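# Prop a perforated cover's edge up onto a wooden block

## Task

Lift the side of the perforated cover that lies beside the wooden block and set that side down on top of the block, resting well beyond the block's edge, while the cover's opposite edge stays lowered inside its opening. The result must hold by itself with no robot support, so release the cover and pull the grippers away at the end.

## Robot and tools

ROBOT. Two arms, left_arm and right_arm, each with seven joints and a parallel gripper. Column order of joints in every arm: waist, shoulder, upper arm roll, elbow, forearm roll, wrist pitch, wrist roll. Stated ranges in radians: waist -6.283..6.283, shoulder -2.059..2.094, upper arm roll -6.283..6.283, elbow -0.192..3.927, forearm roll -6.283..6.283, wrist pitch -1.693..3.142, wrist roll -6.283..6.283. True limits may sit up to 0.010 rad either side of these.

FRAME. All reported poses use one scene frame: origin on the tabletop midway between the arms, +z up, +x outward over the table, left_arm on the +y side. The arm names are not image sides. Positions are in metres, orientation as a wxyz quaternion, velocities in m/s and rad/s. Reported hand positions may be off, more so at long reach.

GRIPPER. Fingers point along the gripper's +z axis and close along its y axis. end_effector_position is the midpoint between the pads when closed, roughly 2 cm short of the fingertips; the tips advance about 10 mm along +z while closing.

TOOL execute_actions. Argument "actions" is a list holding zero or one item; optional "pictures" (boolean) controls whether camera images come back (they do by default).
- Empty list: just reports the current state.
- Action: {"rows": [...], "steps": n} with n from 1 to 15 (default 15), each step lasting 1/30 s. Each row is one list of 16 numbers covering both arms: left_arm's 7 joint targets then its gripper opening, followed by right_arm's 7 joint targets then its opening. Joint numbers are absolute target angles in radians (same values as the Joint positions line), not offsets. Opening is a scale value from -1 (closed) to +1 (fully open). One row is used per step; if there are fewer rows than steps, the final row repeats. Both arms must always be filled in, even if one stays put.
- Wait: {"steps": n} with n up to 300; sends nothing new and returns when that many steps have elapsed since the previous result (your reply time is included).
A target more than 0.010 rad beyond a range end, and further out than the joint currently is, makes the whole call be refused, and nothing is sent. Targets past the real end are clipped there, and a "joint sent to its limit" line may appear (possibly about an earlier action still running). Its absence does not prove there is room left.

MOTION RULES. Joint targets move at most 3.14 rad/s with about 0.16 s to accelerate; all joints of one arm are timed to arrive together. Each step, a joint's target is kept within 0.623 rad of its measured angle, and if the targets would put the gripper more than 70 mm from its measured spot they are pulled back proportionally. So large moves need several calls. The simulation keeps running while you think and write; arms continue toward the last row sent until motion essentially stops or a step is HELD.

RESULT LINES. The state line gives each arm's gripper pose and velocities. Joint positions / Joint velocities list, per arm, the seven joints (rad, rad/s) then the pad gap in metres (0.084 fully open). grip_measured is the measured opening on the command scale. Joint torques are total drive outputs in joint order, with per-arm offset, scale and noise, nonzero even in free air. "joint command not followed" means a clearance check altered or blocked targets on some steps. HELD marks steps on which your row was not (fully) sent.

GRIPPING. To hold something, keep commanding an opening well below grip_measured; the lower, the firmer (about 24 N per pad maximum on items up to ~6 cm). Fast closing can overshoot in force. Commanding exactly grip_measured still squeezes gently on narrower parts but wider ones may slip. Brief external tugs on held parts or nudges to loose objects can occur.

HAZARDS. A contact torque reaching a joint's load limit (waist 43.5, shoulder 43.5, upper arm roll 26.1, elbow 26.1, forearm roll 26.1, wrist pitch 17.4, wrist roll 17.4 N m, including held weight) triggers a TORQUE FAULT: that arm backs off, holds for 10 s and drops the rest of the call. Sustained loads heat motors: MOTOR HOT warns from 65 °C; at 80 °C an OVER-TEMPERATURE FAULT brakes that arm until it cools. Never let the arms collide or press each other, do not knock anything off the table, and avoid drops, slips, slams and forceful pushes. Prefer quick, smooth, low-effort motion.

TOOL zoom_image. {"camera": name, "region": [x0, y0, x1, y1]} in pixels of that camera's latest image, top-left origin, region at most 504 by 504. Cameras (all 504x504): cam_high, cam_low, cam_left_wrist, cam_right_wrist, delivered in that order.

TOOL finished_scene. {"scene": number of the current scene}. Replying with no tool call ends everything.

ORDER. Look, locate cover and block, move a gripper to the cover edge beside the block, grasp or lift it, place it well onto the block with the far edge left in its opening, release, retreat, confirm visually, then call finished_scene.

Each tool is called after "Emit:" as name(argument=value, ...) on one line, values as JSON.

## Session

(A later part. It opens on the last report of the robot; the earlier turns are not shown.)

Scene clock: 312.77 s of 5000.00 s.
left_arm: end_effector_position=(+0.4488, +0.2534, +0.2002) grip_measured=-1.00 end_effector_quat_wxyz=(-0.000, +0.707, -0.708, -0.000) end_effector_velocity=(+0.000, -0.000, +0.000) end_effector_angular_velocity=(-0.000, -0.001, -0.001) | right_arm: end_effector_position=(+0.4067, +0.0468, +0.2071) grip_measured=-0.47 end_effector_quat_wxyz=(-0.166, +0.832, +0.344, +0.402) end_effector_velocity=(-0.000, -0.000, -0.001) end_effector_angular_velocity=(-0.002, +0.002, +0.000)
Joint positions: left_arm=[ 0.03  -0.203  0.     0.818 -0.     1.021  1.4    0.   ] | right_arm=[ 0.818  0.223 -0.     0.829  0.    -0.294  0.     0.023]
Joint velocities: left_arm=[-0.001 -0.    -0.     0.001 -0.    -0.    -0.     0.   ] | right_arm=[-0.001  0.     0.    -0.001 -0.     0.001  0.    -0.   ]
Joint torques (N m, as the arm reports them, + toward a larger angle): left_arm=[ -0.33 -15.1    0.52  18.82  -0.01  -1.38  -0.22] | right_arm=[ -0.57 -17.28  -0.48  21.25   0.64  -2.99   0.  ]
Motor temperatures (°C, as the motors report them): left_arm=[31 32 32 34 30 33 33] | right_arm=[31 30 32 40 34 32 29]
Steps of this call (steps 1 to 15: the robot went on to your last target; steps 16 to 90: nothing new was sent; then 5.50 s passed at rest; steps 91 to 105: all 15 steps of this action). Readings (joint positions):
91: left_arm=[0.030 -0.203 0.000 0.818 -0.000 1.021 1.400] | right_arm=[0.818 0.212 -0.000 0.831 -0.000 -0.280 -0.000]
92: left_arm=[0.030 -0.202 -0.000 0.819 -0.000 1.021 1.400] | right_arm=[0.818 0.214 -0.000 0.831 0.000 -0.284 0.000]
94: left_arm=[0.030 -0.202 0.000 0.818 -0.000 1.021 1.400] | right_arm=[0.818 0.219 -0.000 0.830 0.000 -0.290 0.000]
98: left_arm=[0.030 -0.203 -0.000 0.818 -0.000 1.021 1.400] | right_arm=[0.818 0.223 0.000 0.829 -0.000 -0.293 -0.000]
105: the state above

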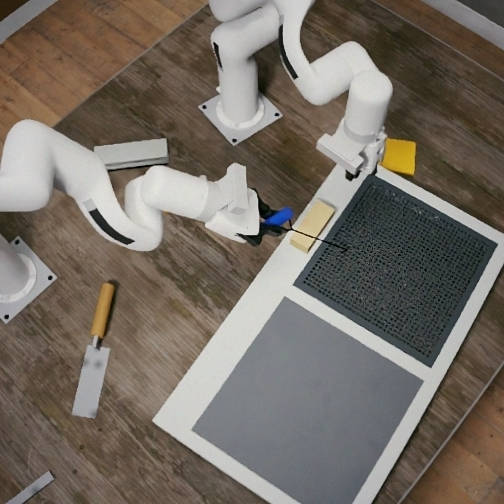

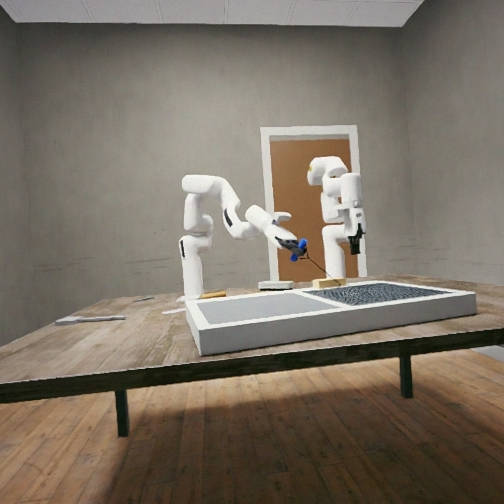

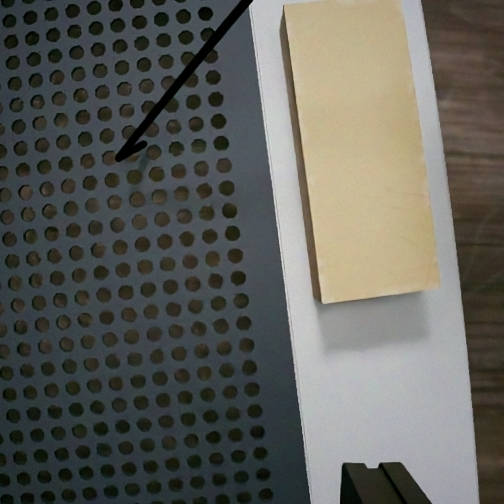

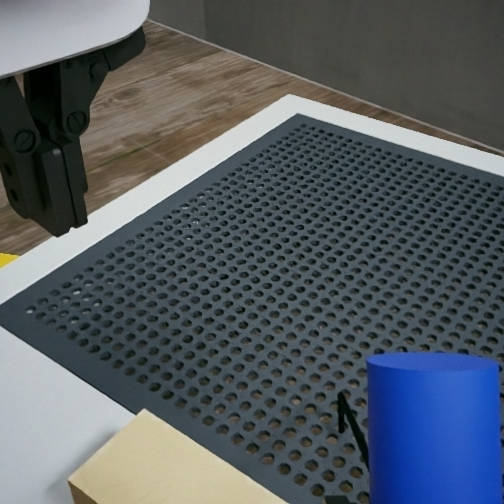

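Emit:
execute_actions(actions=[{"rows":[[0.03,-0.2025,0,0.8185,0,1.021,1.4,-1,0.824,0.223,0,0.829,0,-0.294,0,-1],[0.03,-0.2025,0,0.8185,0,1.021,1.4,-1,0.824,0.223,0,0.829,0,-0.294,0,-1],[0.03,-0.2025,0,0.8185,0,1.021,1.4,-1,0.824,0.223,0,0.829,0,-0.294,0,-1],[0.03,-0.2025,0,0.8185,0,1.021,1.4,-1,0.824,0.223,0,0.829,0,-0.294,0,-1],[0.03,-0.2025,0,0.8185,0,1.021,1.4,-1,0.824,0.223,0,0.829,0,-0.294,0,-1],[0.03,-0.2025,0,0.8185,0,1.021,1.4,-1,0.824,0.23,0,0.8277,0,-0.3023,0,-1]]}])

Emit:
zoom_image(camera="cam_right_wrist", region=[270, 370, 390, 490])

Emit:
zoom_image(camera="cam_left_wrist", region=[90, 90, 230, 230])

Scene clock: 326.90 s of 5000.00 s.
left_arm: end_effector_position=(+0.4488, +0.2534, +0.2002) grip_measured=-1.00 end_effector_quat_wxyz=(-0.000, +0.707, -0.708, -0.000) end_effector_velocity=(+0.000, +0.000, +0.000) end_effector_angular_velocity=(-0.000, -0.001, +0.001) | right_arm: end_effector_position=(+0.4041, +0.0493, +0.2040) grip_measured=-0.47 end_effector_quat_wxyz=(-0.167, +0.831, +0.346, +0.401) end_effector_velocity=(+0.000, +0.002, +0.003) end_effector_angular_velocity=(+0.006, -0.006, +0.002)
Joint positions: left_arm=[ 0.03  -0.202 -0.     0.818  0.     1.021  1.4    0.   ] | right_arm=[ 0.824  0.23  -0.     0.828  0.    -0.302  0.     0.023]
Joint velocities: left_arm=[ 0.001 -0.001  0.     0.    -0.     0.    -0.     0.   ] | right_arm=[ 0.001 -0.001  0.001  0.003 -0.    -0.004  0.    -0.   ]
Joint torques (N m, as the arm reports them, + toward a larger angle): left_arm=[ -0.67 -15.39   0.33  18.98   0.33  -1.29  -0.53] | right_arm=[ -0.57 -17.19  -0.47  21.12   0.68  -2.97   0.04]
Motor temperatures (°C, as the motors report them): left_arm=[31 32 32 34 30 33 33] | right_arm=[31 30 32 40 34 32 29]
Steps of this call (steps 1 to 15: the robot went on to your last target; steps 16 to 90: nothing new was sent; then 10.63 s passed at rest; steps 91 to 105: all 15 steps of this action). Readings (joint positions):
91: left_arm=[0.030 -0.202 0.000 0.819 0.000 1.021 1.400] | right_arm=[0.818 0.223 -0.000 0.829 0.000 -0.294 0.000]
92: left_arm=[0.030 -0.203 0.000 0.819 0.000 1.021 1.400] | right_arm=[0.819 0.223 -0.000 0.829 0.000 -0.294 0.000]
94: left_arm=[0.030 -0.203 -0.000 0.819 -0.000 1.021 1.400] | right_arm=[0.822 0.223 -0.000 0.829 0.000 -0.294 0.000]
98: left_arm=[0.030 -0.202 0.000 0.818 0.000 1.021 1.400] | right_arm=[0.824 0.226 0.000 0.829 -0.000 -0.298 -0.000]
105: the state above

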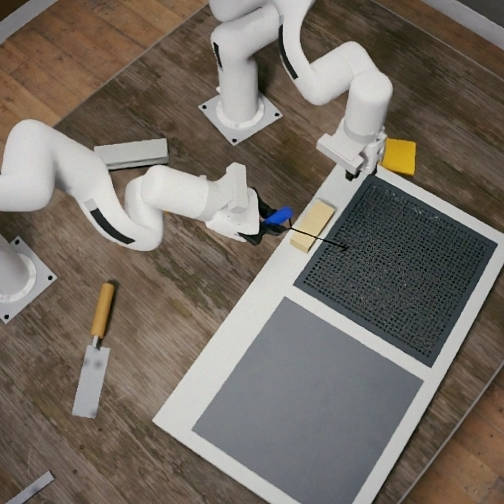

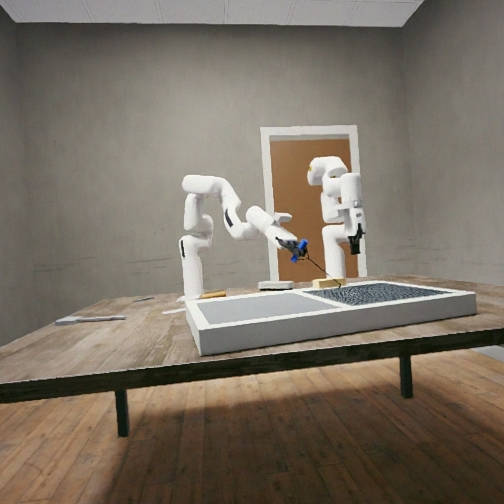

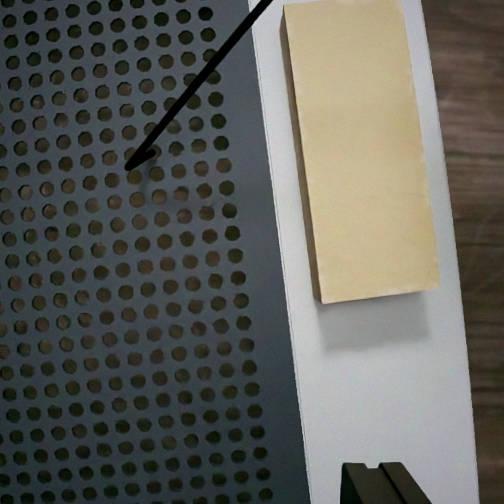

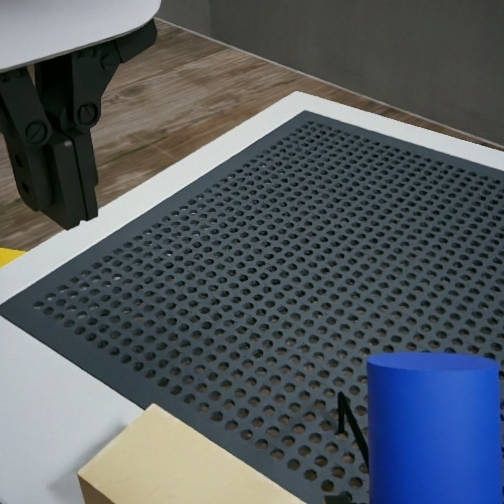

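Region (270, 370, 390, 490) of cam_right_wrist's 504x504 image, scaled by 4.200, with more detail than that image has.

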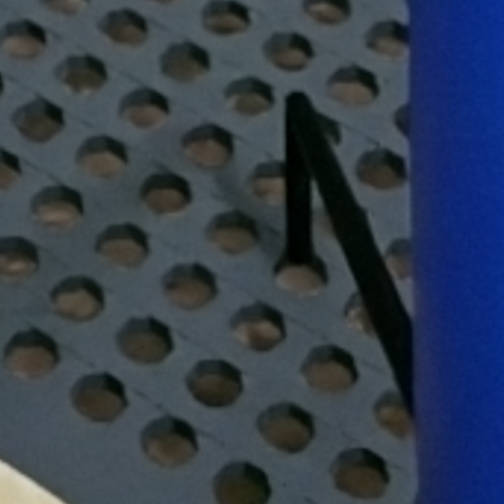

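Region (90, 90, 230, 230) of cam_left_wrist's 504x504 image, scaled by 3.600, with more detail than that image has.

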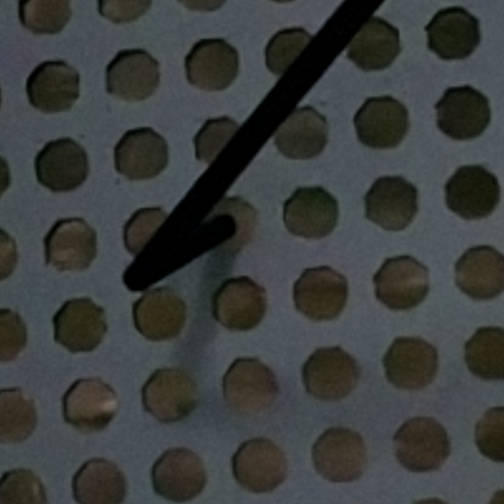

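Emit:
execute_actions(actions=[{"rows":[[0.03,-0.2025,0,0.8185,0,1.021,1.4,-1,0.824,0.2324,0,0.8274,0,-0.305,0,-1],[0.03,-0.2025,0,0.8185,0,1.021,1.4,-1,0.824,0.2324,0,0.8274,0,-0.305,0,-1],[0.03,-0.2025,0,0.8185,0,1.021,1.4,-1,0.824,0.2328,0,0.823,0,-0.3098,0,-1],[0.03,-0.2025,0,0.8185,0,1.021,1.4,-1,0.824,0.2333,0,0.8186,0,-0.3147,0,-1],[0.03,-0.2025,0,0.8185,0,1.021,1.4,-1,0.824,0.2338,0,0.8142,0,-0.3196,0,-1],[0.03,-0.2025,0,0.8185,0,1.021,1.4,-1,0.824,0.2343,0,0.8098,0,-0.3245,0,-1],[0.03,-0.2025,0,0.8185,0,1.021,1.4,-1,0.824,0.2348,0,0.8054,0,-0.3294,0,-1],[0.03,-0.2025,0,0.8185,0,1.021,1.4,-1,0.824,0.2353,0,0.801,0,-0.3343,0,-1]]}])

Emit:
zoom_image(camera="cam_right_wrist", region=[270, 370, 390, 490])

Emit:
zoom_image(camera="cam_left_wrist", region=[90, 90, 230, 230])

Scene clock: 345.50 s of 5000.00 s.
left_arm: end_effector_position=(+0.4488, +0.2534, +0.2002) grip_measured=-1.00 end_effector_quat_wxyz=(-0.000, +0.707, -0.708, -0.000) end_effector_velocity=(+0.000, +0.001, -0.000) end_effector_angular_velocity=(+0.000, +0.001, +0.002) | right_arm: end_effector_position=(+0.3998, +0.0451, +0.1957) grip_measured=-0.47 end_effector_quat_wxyz=(-0.167, +0.831, +0.346, +0.402) end_effector_velocity=(-0.001, -0.001, -0.002) end_effector_angular_velocity=(-0.000, +0.001, -0.001)
Joint positions: left_arm=[ 0.03  -0.202 -0.     0.819  0.     1.021  1.4    0.   ] | right_arm=[ 0.824  0.235  0.     0.802 -0.    -0.334 -0.     0.023]
Joint velocities: left_arm=[ 0.002  0.001  0.     0.     0.     0.    -0.     0.   ] | right_arm=[ 0.    -0.    -0.    -0.006  0.001 -0.004 -0.     0.   ]
Joint torques (N m, as the arm reports them, + toward a larger angle): left_arm=[ -0.76 -14.47   0.07  18.59   0.06  -1.01  -0.15] | right_arm=[ -0.52 -17.31  -0.56  19.54   0.71  -2.63   0.09]
Motor temperatures (°C, as the motors report them): left_arm=[31 32 32 34 30 33 33] | right_arm=[31 30 32 40 34 32 29]
Steps of this call (steps 1 to 15: the robot went on to your last target; steps 16 to 90: nothing new was sent; then 15.10 s passed at rest; steps 91 to 105: all 15 steps of this action). Readings (joint positions):
91: left_arm=[0.030 -0.203 -0.000 0.818 0.000 1.021 1.400] | right_arm=[0.824 0.230 -0.000 0.828 0.000 -0.302 0.000]
92: left_arm=[0.030 -0.203 -0.000 0.819 -0.000 1.021 1.400] | right_arm=[0.824 0.230 -0.000 0.828 0.000 -0.303 0.000]
94: left_arm=[0.030 -0.202 -0.000 0.819 0.000 1.021 1.400] | right_arm=[0.824 0.232 -0.000 0.827 0.000 -0.306 0.000]
98: left_arm=[0.030 -0.202 -0.000 0.818 -0.000 1.021 1.400] | right_arm=[0.824 0.234 0.000 0.814 -0.000 -0.320 -0.000]
105: the state above

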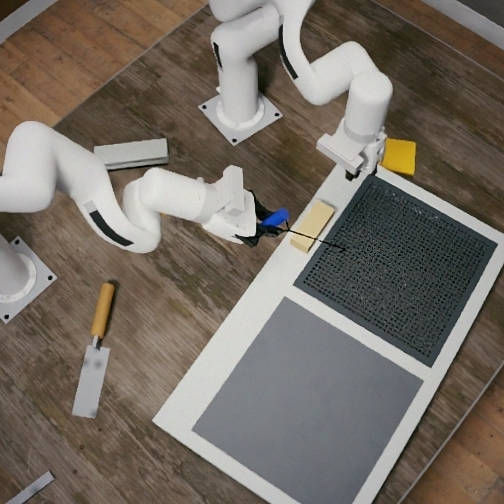

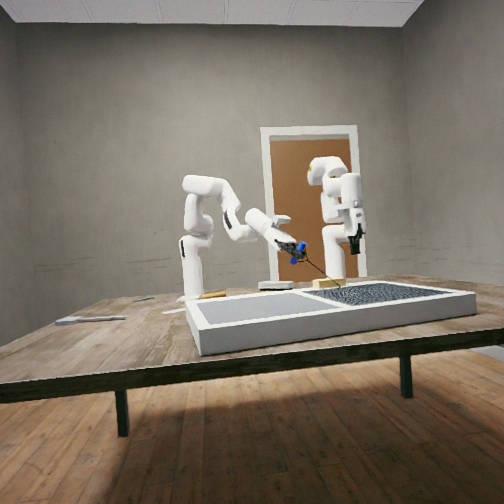

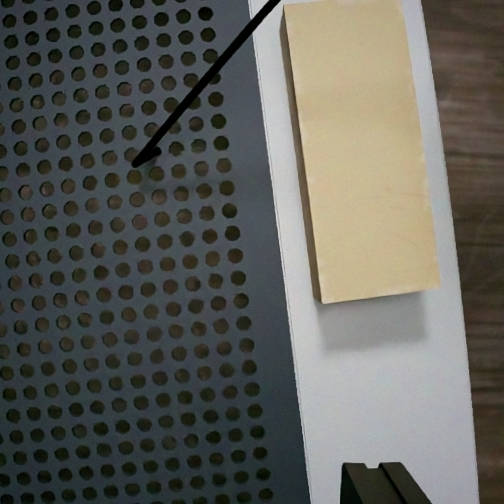

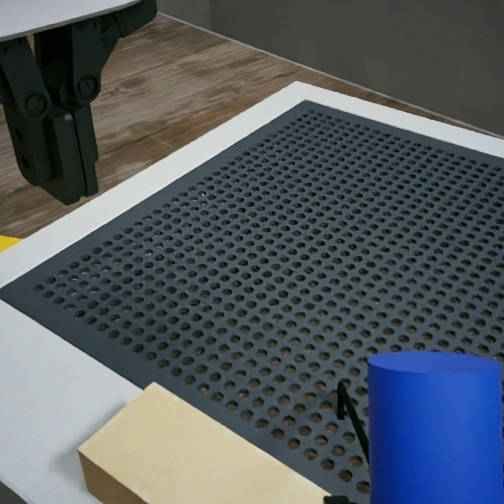

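Region (270, 370, 390, 490) of cam_right_wrist's 504x504 image, scaled by 4.200, with more detail than that image has.

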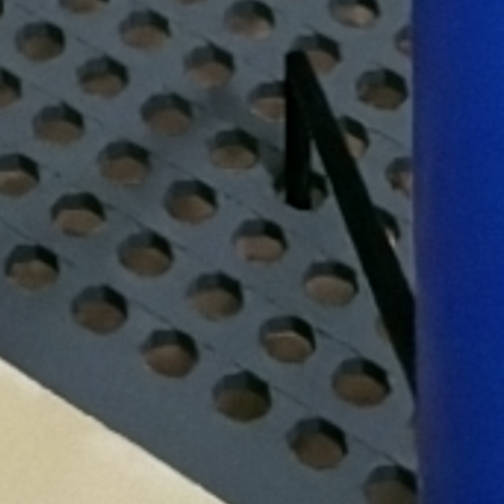

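Region (90, 90, 230, 230) of cam_left_wrist's 504x504 image, scaled by 3.600, with more detail than that image has.

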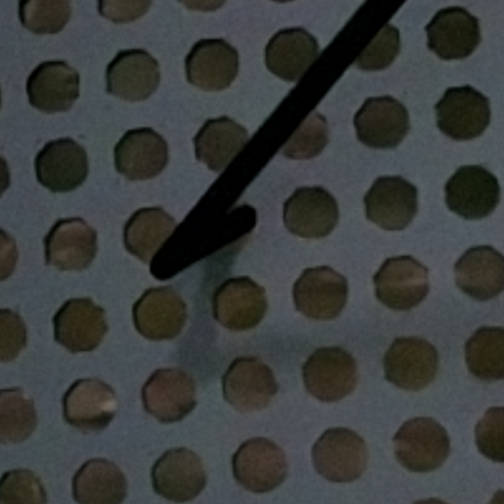

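Emit:
execute_actions(actions=[{"rows":[[0.03,-0.2025,0,0.8185,0,1.021,1.4,-1,0.824,0.238,0,0.8035,0,-0.3345,0,-1],[0.03,-0.2025,0,0.8185,0,1.021,1.4,-1,0.824,0.24,0,0.8055,0,-0.3345,0,-1],[0.03,-0.2025,0,0.8185,0,1.021,1.4,-1,0.824,0.2418,0,0.807,0,-0.3348,0,-1]]}])

Emit:
zoom_image(camera="cam_right_wrist", region=[270, 370, 390, 490])

Scene clock: 362.57 s of 5000.00 s.
left_arm: end_effector_position=(+0.4488, +0.2534, +0.2002) grip_measured=-1.00 end_effector_quat_wxyz=(-0.000, +0.707, -0.708, -0.000) end_effector_velocity=(+0.000, -0.000, -0.000) end_effector_angular_velocity=(+0.000, -0.000, -0.001) | right_arm: end_effector_position=(+0.4007, +0.0461, +0.1949) grip_measured=-0.47 end_effector_quat_wxyz=(-0.168, +0.831, +0.346, +0.402) end_effector_velocity=(+0.000, +0.000, +0.000) end_effector_angular_velocity=(+0.000, -0.001, +0.001)
Joint positions: left_arm=[ 0.03  -0.203 -0.     0.819  0.     1.021  1.4    0.   ] | right_arm=[ 0.824  0.241  0.     0.807 -0.    -0.335  0.     0.023]
Joint velocities: left_arm=[-0.  0. -0.  0.  0. -0. -0.  0.] | right_arm=[ 0.     0.001 -0.     0.002 -0.001 -0.001 -0.     0.   ]
Joint torques (N m, as the arm reports them, + toward a larger angle): left_arm=[ -1.03 -14.37   0.8   19.12   0.16  -1.22  -0.32] | right_arm=[ -0.72 -14.42  -0.82  19.99   0.7   -1.91   0.08]
Motor temperatures (°C, as the motors report them): left_arm=[31 32 32 34 30 33 33] | right_arm=[31 30 32 40 34 32 29]
Steps of this call (steps 1 to 15: the robot went on to your last target; steps 16 to 90: nothing new was sent; then 13.57 s passed at rest; steps 91 to 105: all 15 steps of this action). Readings (joint positions):
91: left_arm=[0.030 -0.202 -0.000 0.818 0.000 1.021 1.400] | right_arm=[0.824 0.235 0.000 0.801 -0.000 -0.334 -0.000]
92: left_arm=[0.030 -0.202 -0.000 0.818 0.000 1.021 1.400] | right_arm=[0.824 0.236 0.000 0.802 -0.000 -0.334 -0.000]
94: left_arm=[0.030 -0.202 0.000 0.819 -0.000 1.021 1.400] | right_arm=[0.824 0.238 0.000 0.804 -0.000 -0.335 0.000]
98: left_arm=[0.030 -0.203 -0.000 0.819 -0.000 1.021 1.400] | right_arm=[0.824 0.241 0.000 0.806 -0.000 -0.335 0.000]
105: the state above

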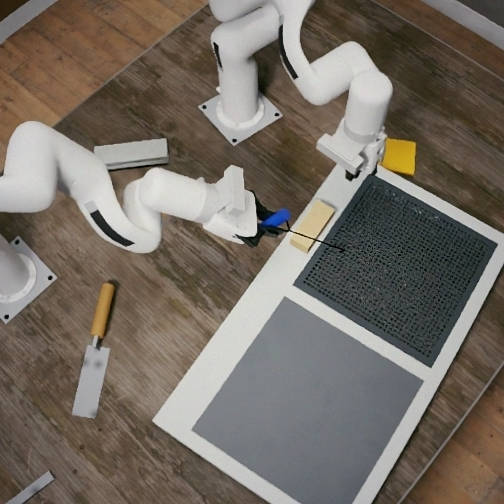

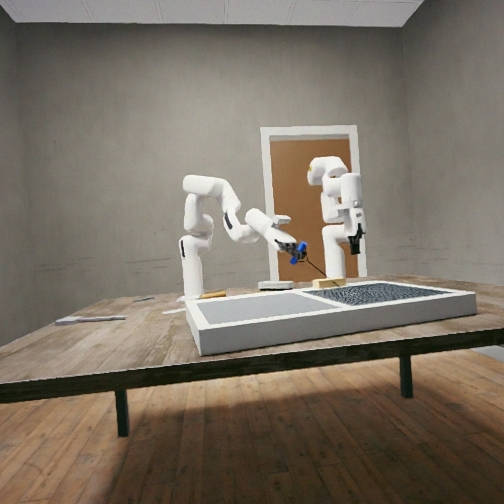

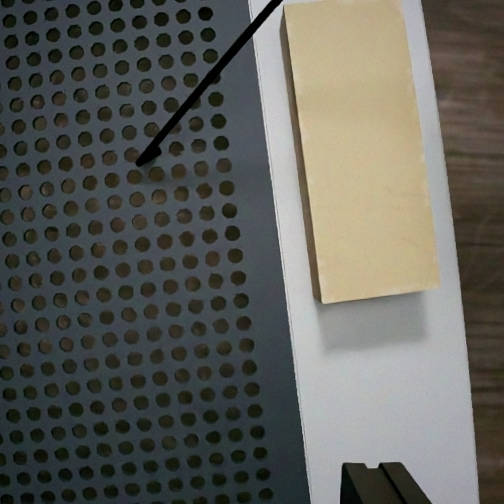

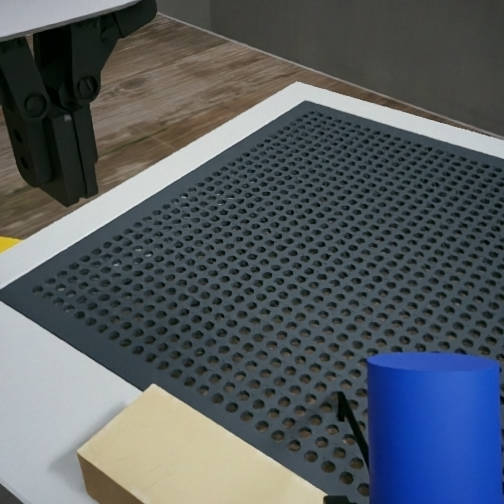

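Region (270, 370, 390, 490) of cam_right_wrist's 504x504 image, scaled by 4.200, with more detail than that image has.

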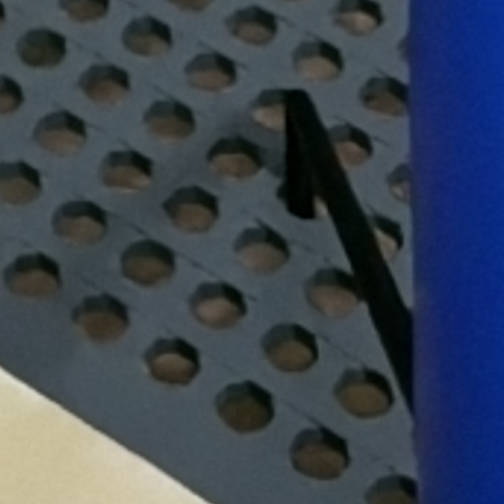

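Emit:
execute_actions(actions=[{"rows":[[0.03,-0.2025,0,0.8185,0,1.021,1.4,-1,0.824,0.2385,0,0.804,0,-0.3345,0,-1],[0.03,-0.2025,0,0.8185,0,1.021,1.4,-1,0.824,0.2385,0,0.804,0,-0.3345,0,-1],[0.03,-0.2025,0,0.8185,0,1.021,1.4,-1,0.824,0.239,0,0.8,0,-0.339,0,-1],[0.03,-0.2025,0,0.8185,0,1.021,1.4,-1,0.824,0.2396,0,0.796,0,-0.3436,0,-1],[0.03,-0.2025,0,0.8185,0,1.021,1.4,-1,0.824,0.2402,0,0.792,0,-0.3482,0,-1],[0.03,-0.2025,0,0.8185,0,1.021,1.4,-1,0.824,0.2408,0,0.788,0,-0.3528,0,-1],[0.03,-0.2025,0,0.8185,0,1.021,1.4,-1,0.824,0.2414,0,0.784,0,-0.3574,0,-1],[0.03,-0.2025,0,0.8185,0,1.021,1.4,-1,0.824,0.242,0,0.78,0,-0.362,0,-1],[0.03,-0.2025,0,0.8185,0,1.021,1.4,-1,0.824,0.2427,0,0.776,0,-0.3667,0,-1]]}])

Emit:
zoom_image(camera="cam_right_wrist", region=[270, 340, 390, 460])

Emit:
zoom_image(camera="cam_left_wrist", region=[90, 90, 230, 230])

Scene clock: 376.27 s of 5000.00 s.
left_arm: end_effector_position=(+0.4488, +0.2534, +0.2002) grip_measured=-1.00 end_effector_quat_wxyz=(-0.000, +0.707, -0.708, -0.000) end_effector_velocity=(-0.000, -0.000, +0.000) end_effector_angular_velocity=(+0.000, -0.000, -0.001) | right_arm: end_effector_position=(+0.3953, +0.0405, +0.1862) grip_measured=-0.47 end_effector_quat_wxyz=(-0.167, +0.831, +0.346, +0.401) end_effector_velocity=(+0.001, -0.000, +0.005) end_effector_angular_velocity=(+0.011, -0.010, -0.002)
Joint positions: left_arm=[ 0.03  -0.203  0.     0.818 -0.     1.021  1.4    0.   ] | right_arm=[ 0.824  0.243 -0.     0.776  0.    -0.366 -0.     0.023]
Joint velocities: left_arm=[-0. -0. -0. -0.  0. -0.  0.  0.] | right_arm=[-0.001 -0.005  0.    -0.003  0.001 -0.013  0.    -0.   ]
Joint torques (N m, as the arm reports them, + toward a larger angle): left_arm=[ -0.07 -15.16   0.46  18.74   0.05  -1.14  -0.27] | right_arm=[ -0.6  -17.91  -0.37  19.43   0.7   -2.9    0.05]
Motor temperatures (°C, as the motors report them): left_arm=[31 32 32 34 30 33 33] | right_arm=[31 30 32 40 34 32 29]
Steps of this call (steps 1 to 15: the robot went on to your last target; steps 16 to 90: nothing new was sent; then 10.20 s passed at rest; steps 91 to 105: all 15 steps of this action). Readings (joint positions):
91: left_arm=[0.030 -0.203 0.000 0.819 0.000 1.021 1.400] | right_arm=[0.824 0.242 -0.000 0.807 0.000 -0.335 0.000]
92: left_arm=[0.030 -0.203 -0.000 0.819 0.000 1.021 1.400] | right_arm=[0.824 0.241 -0.000 0.806 0.000 -0.334 0.000]
94: left_arm=[0.030 -0.202 -0.000 0.819 -0.000 1.021 1.400] | right_arm=[0.824 0.241 -0.000 0.804 0.000 -0.335 -0.000]
98: left_arm=[0.030 -0.203 0.000 0.819 0.000 1.021 1.400] | right_arm=[0.824 0.241 -0.000 0.792 0.000 -0.349 -0.000]
105: the state above

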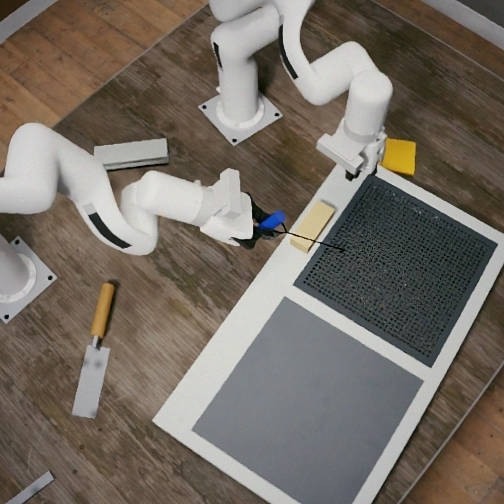

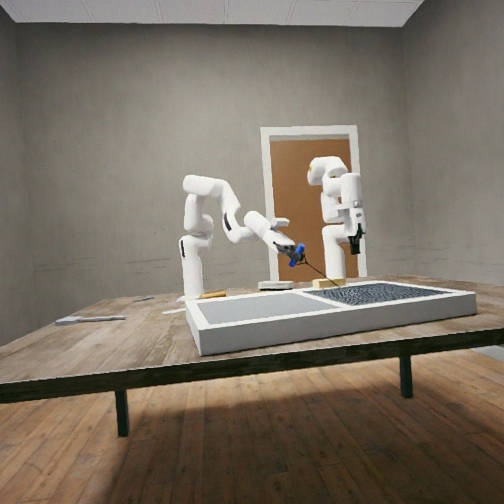

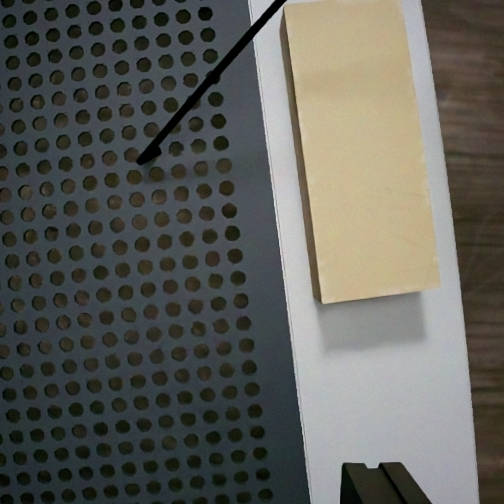

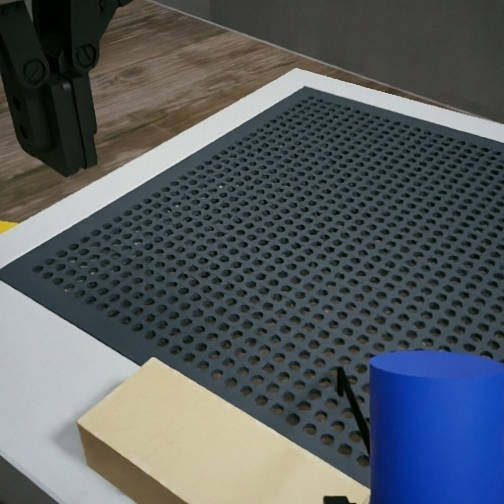

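Region (270, 340, 390, 460) of cam_right_wrist's 504x504 image, scaled by 4.200, with more detail than that image has.

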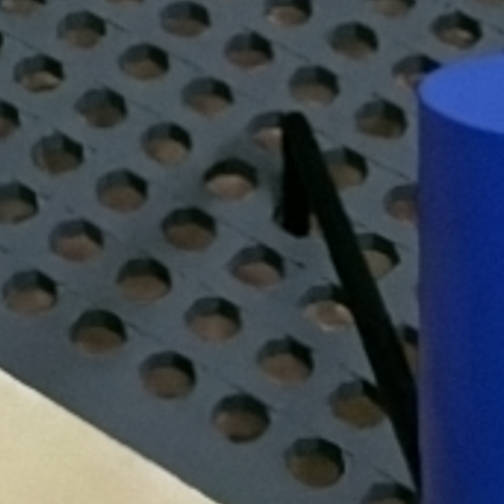

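Region (90, 90, 230, 230) of cam_left_wrist's 504x504 image, scaled by 3.600, with more detail than that image has.

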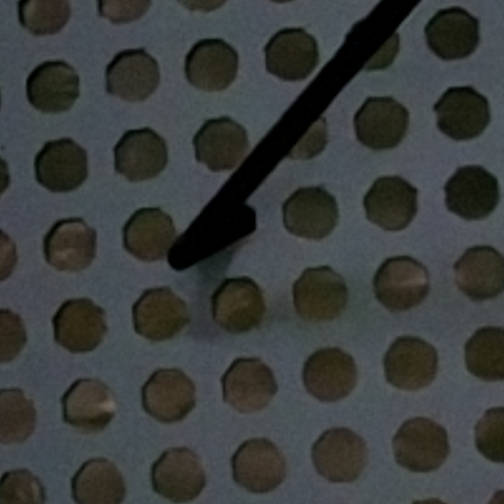

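Emit:
execute_actions(actions=[{"rows":[[0.03,-0.2025,0,0.8185,0,1.021,1.4,-1,0.824,0.2434,0,0.7766,0,-0.3667,0,-1],[0.03,-0.2025,0,0.8185,0,1.021,1.4,-1,0.824,0.2434,0,0.7766,0,-0.3667,0,-1],[0.03,-0.2025,0,0.8185,0,1.021,1.4,-1,0.824,0.2441,0,0.7772,0,-0.3667,0,-1],[0.03,-0.2025,0,0.8185,0,1.021,1.4,-1,0.824,0.2441,0,0.7772,0,-0.3667,0,-1],[0.03,-0.2025,0,0.8185,0,1.021,1.4,-1,0.824,0.2448,0,0.7778,0,-0.3667,0,-1],[0.03,-0.2025,0,0.8185,0,1.021,1.4,-1,0.824,0.2448,0,0.7778,0,-0.3667,0,-1],[0.03,-0.2025,0,0.8185,0,1.021,1.4,-1,0.824,0.2455,0,0.7784,0,-0.3667,0,-1]]}])

Emit:
zoom_image(camera="cam_right_wrist", region=[270, 340, 390, 460])

Scene clock: 390.80 s of 5000.00 s.
left_arm: end_effector_position=(+0.4488, +0.2534, +0.2002) grip_measured=-1.00 end_effector_quat_wxyz=(-0.000, +0.707, -0.708, -0.000) end_effector_velocity=(-0.000, +0.000, +0.000) end_effector_angular_velocity=(+0.000, +0.000, +0.001) | right_arm: end_effector_position=(+0.3956, +0.0411, +0.1863) grip_measured=-0.47 end_effector_quat_wxyz=(-0.167, +0.831, +0.346, +0.402) end_effector_velocity=(+0.001, -0.000, -0.001) end_effector_angular_velocity=(+0.000, -0.000, -0.001)
Joint positions: left_arm=[ 0.03  -0.202 -0.     0.819 -0.     1.021  1.4    0.   ] | right_arm=[ 0.824  0.245  0.     0.778 -0.    -0.367  0.     0.023]
Joint velocities: left_arm=[ 0.001 -0.    -0.     0.     0.     0.001 -0.     0.   ] | right_arm=[-0.001  0.003 -0.     0.002 -0.    -0.002 -0.     0.   ]
Joint torques (N m, as the arm reports them, + toward a larger angle): left_arm=[ -1.42 -14.77   0.29  18.64  -0.27  -1.25  -0.25] | right_arm=[ -0.63 -15.56  -0.54  20.33   0.78  -2.53   0.03]
Motor temperatures (°C, as the motors report them): left_arm=[31 32 32 34 30 33 33] | right_arm=[31 30 32 40 34 32 29]
Steps of this call (steps 1 to 15: the robot went on to your last target; steps 16 to 90: nothing new was sent; then 11.03 s passed at rest; steps 91 to 105: all 15 steps of this action). Readings (joint positions):
91: left_arm=[0.030 -0.203 0.000 0.818 0.000 1.021 1.400] | right_arm=[0.824 0.243 0.000 0.776 -0.000 -0.367 -0.000]
92: left_arm=[0.030 -0.203 -0.000 0.819 0.000 1.021 1.400] | right_arm=[0.824 0.243 0.000 0.776 -0.000 -0.367 -0.000]
94: left_arm=[0.030 -0.202 0.000 0.819 0.000 1.021 1.400] | right_arm=[0.824 0.243 0.000 0.777 -0.000 -0.367 0.000]
98: left_arm=[0.030 -0.202 -0.000 0.818 0.000 1.021 1.400] | right_arm=[0.824 0.244 0.000 0.777 -0.000 -0.367 0.000]
105: the state above

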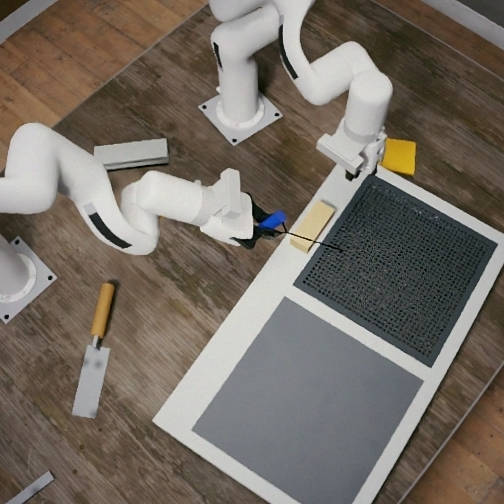

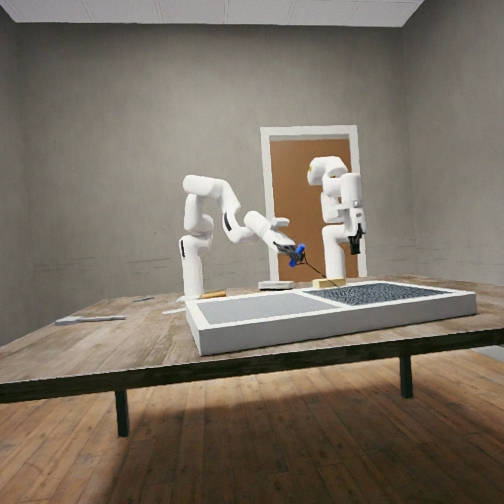

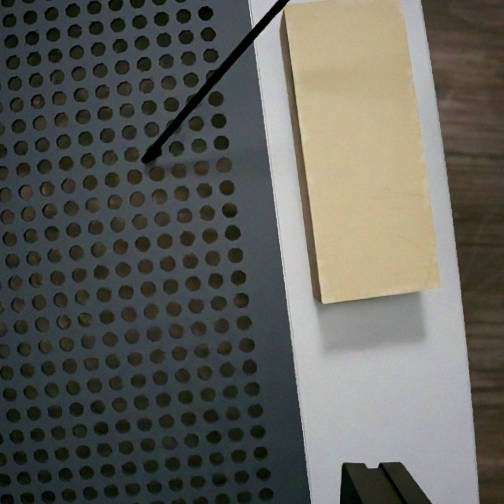

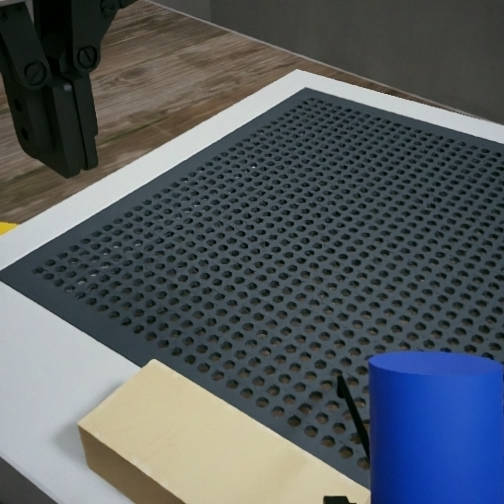

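Region (270, 340, 390, 460) of cam_right_wrist's 504x504 image, scaled by 4.200, with more detail than that image has.

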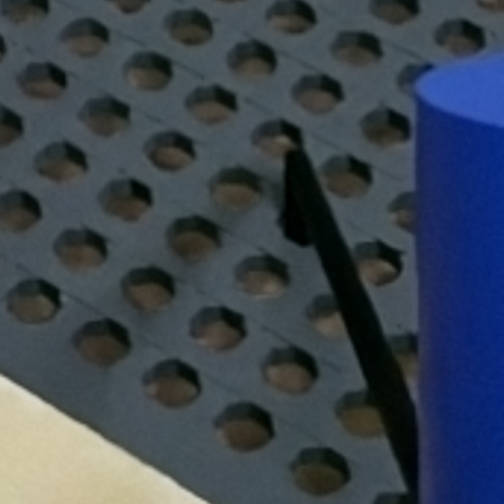

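Emit:
execute_actions(actions=[{"rows":[[0.03,-0.2025,0,0.8185,0,1.021,1.4,-1,0.824,0.2455,0,0.776,0,-0.369,0,-1],[0.03,-0.2025,0,0.8185,0,1.021,1.4,-1,0.824,0.2455,0,0.7735,0,-0.3715,0,-1],[0.03,-0.2025,0,0.8185,0,1.021,1.4,-1,0.824,0.2455,0,0.771,0,-0.374,0,-1],[0.03,-0.2025,0,0.8185,0,1.021,1.4,-1,0.824,0.2455,0,0.7685,0,-0.3765,0,-1],[0.03,-0.2025,0,0.8185,0,1.021,1.4,-1,0.824,0.2455,0,0.766,0,-0.379,0,-1],[0.03,-0.2025,0,0.8185,0,1.021,1.4,-1,0.824,0.2458,0,0.7635,0,-0.382,0,-1],[0.03,-0.2025,0,0.8185,0,1.021,1.4,-1,0.824,0.2462,0,0.761,0,-0.385,0,-1],[0.03,-0.2025,0,0.8185,0,1.021,1.4,-1,0.824,0.2466,0,0.7585,0,-0.388,0,-1],[0.03,-0.2025,0,0.8185,0,1.021,1.4,-1,0.824,0.2466,0,0.7585,0,-0.388,0,-1],[0.03,-0.2025,0,0.8185,0,1.021,1.4,-1,0.824,0.2472,0,0.759,0,-0.388,0,-1],[0.03,-0.2025,0,0.8185,0,1.021,1.4,-1,0.824,0.2478,0,0.7595,0,-0.388,0,-1],[0.03,-0.2025,0,0.8185,0,1.021,1.4,-1,0.824,0.2484,0,0.76,0,-0.388,0,-1],[0.03,-0.2025,0,0.8185,0,1.021,1.4,-1,0.824,0.249,0,0.7605,0,-0.388,0,-1]]}], pictures=false)

Emit:
execute_actions(actions=[{"steps":10}])

Emit:
zoom_image(camera="cam_right_wrist", region=[270, 340, 390, 460])

Scene clock: 414.27 s of 5000.00 s.
left_arm: end_effector_position=(+0.4488, +0.2534, +0.2002) grip_measured=-1.00 end_effector_quat_wxyz=(-0.000, +0.707, -0.708, -0.000) end_effector_velocity=(+0.000, -0.000, +0.000) end_effector_angular_velocity=(+0.000, -0.000, -0.001) | right_arm: end_effector_position=(+0.3925, +0.0377, +0.1809) grip_measured=-0.47 end_effector_quat_wxyz=(-0.167, +0.831, +0.346, +0.402) end_effector_velocity=(-0.001, +0.001, -0.001) end_effector_angular_velocity=(+0.002, -0.001, +0.002)
Joint positions: left_arm=[ 0.03  -0.202 -0.     0.818 -0.     1.021  1.4    0.   ] | right_arm=[ 0.824  0.248 -0.     0.761  0.    -0.388 -0.     0.023]
Joint velocities: left_arm=[-0. -0. -0. -0.  0. -0.  0.  0.] | right_arm=[ 0.001  0.004  0.001  0.001  0.    -0.004  0.     0.   ]
Joint torques (N m, as the arm reports them, + toward a larger angle): left_arm=[ -0.88 -15.09   0.4   18.86  -0.12  -1.18  -0.09] | right_arm=[ -0.55 -16.87  -0.46  19.12   0.8   -2.77   0.15]
Motor temperatures (°C, as the motors report them): left_arm=[31 32 32 34 30 33 33] | right_arm=[31 30 32 40 34 32 29]
Steps of this call (steps 1 to 15: the robot went on to your last target; steps 16 to 90: nothing new was sent; then 19.97 s passed at rest; steps 91 to 105: all 15 steps of this action). Readings (joint positions):
91: left_arm=[0.030 -0.203 -0.000 0.818 0.000 1.021 1.400] | right_arm=[0.824 0.246 -0.000 0.778 0.000 -0.367 0.000]
92: left_arm=[0.030 -0.203 0.000 0.819 -0.000 1.021 1.400] | right_arm=[0.824 0.246 -0.000 0.778 0.000 -0.367 0.000]
94: left_arm=[0.030 -0.203 -0.000 0.818 -0.000 1.021 1.400] | right_arm=[0.824 0.246 -0.000 0.775 0.000 -0.370 0.000]
98: left_arm=[0.030 -0.203 -0.000 0.818 0.000 1.021 1.400] | right_arm=[0.824 0.247 -0.000 0.766 0.000 -0.379 -0.000]
105: the state above

Scene clock: 414.60 s of 5000.00 s.
left_arm: end_effector_position=(+0.4488, +0.2534, +0.2002) grip_measured=-1.00 end_effector_quat_wxyz=(-0.000, +0.707, -0.708, -0.000) end_effector_velocity=(-0.000, -0.000, -0.000) end_effector_angular_velocity=(+0.000, +0.001, -0.001) | right_arm: end_effector_position=(+0.3924, +0.0377, +0.1803) grip_measured=-0.47 end_effector_quat_wxyz=(-0.167, +0.831, +0.346, +0.401) end_effector_velocity=(+0.001, -0.000, +0.001) end_effector_angular_velocity=(+0.002, -0.002, -0.001)
Joint positions: left_arm=[ 0.03  -0.202 -0.     0.818  0.     1.021  1.4    0.   ] | right_arm=[ 0.824  0.249  0.     0.76  -0.    -0.388  0.     0.023]
Joint velocities: left_arm=[-0.001  0.    -0.    -0.     0.     0.001 -0.     0.   ] | right_arm=[-0.    -0.001 -0.001  0.001  0.001 -0.    -0.    -0.   ]
Joint torques (N m, as the arm reports them, + toward a larger angle): left_arm=[ -1.25 -14.35   0.21  19.29   0.38  -1.1   -0.28] | right_arm=[ -0.57 -16.88  -0.55  19.89   0.72  -3.03   0.06]
Motor temperatures (°C, as the motors report them): left_arm=[31 32 32 34 30 33 33] | right_arm=[31 30 32 40 34 32 29]
Steps of this call (steps 1 to 10: the robot went on to your last target). Readings (joint positions):
1: left_arm=[0.030 -0.202 -0.000 0.818 -0.000 1.021 1.400] | right_arm=[0.824 0.248 -0.000 0.760 0.000 -0.388 0.000]
2: left_arm=[0.030 -0.203 -0.000 0.819 -0.000 1.021 1.400] | right_arm=[0.824 0.249 -0.000 0.760 0.000 -0.388 0.000]
4: left_arm=[0.030 -0.203 0.000 0.818 -0.000 1.021 1.400] | right_arm=[0.824 0.249 0.000 0.760 -0.000 -0.388 0.000]
8: left_arm=[0.030 -0.203 0.000 0.819 -0.000 1.021 1.400] | right_arm=[0.824 0.249 0.000 0.760 -0.000 -0.388 0.000]
10: the state above

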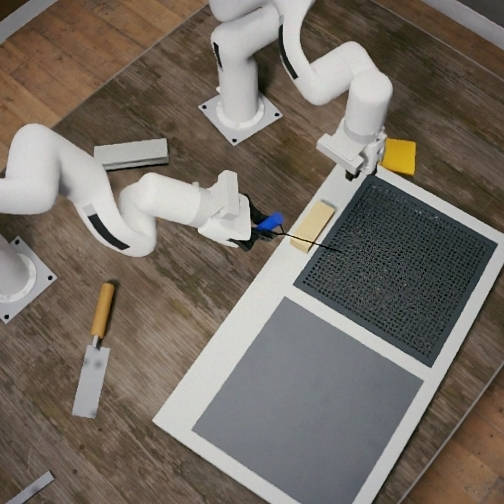

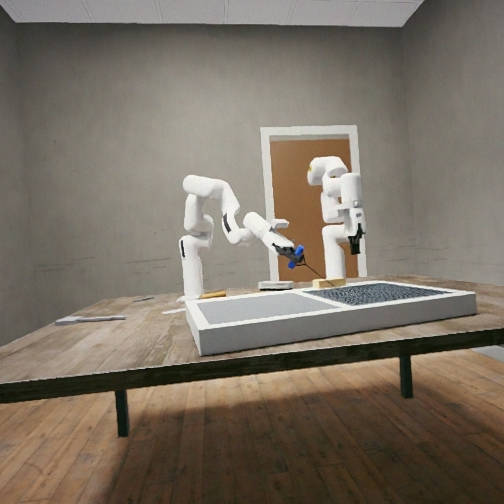

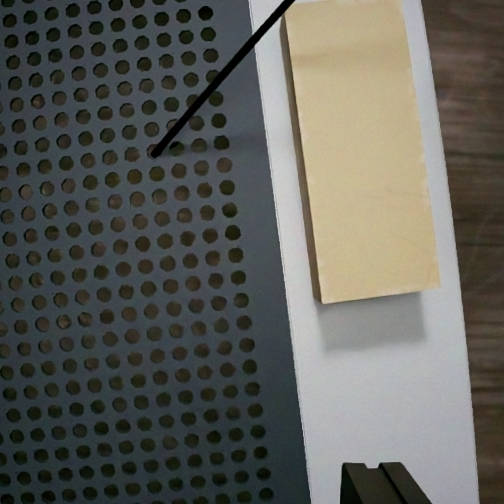

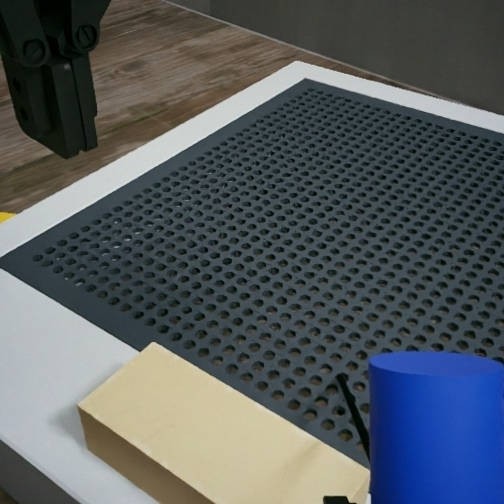

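Region (270, 340, 390, 460) of cam_right_wrist's 504x504 image, scaled by 4.200, with more detail than that image has.

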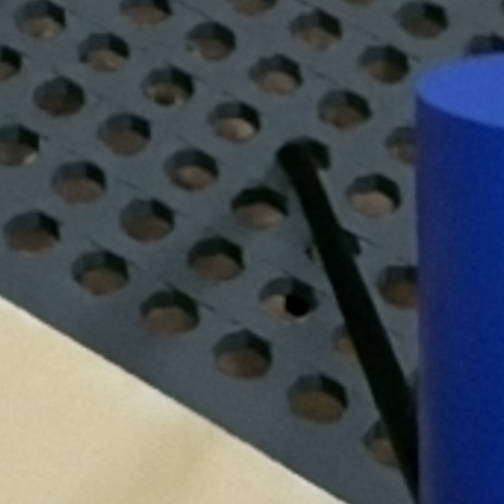

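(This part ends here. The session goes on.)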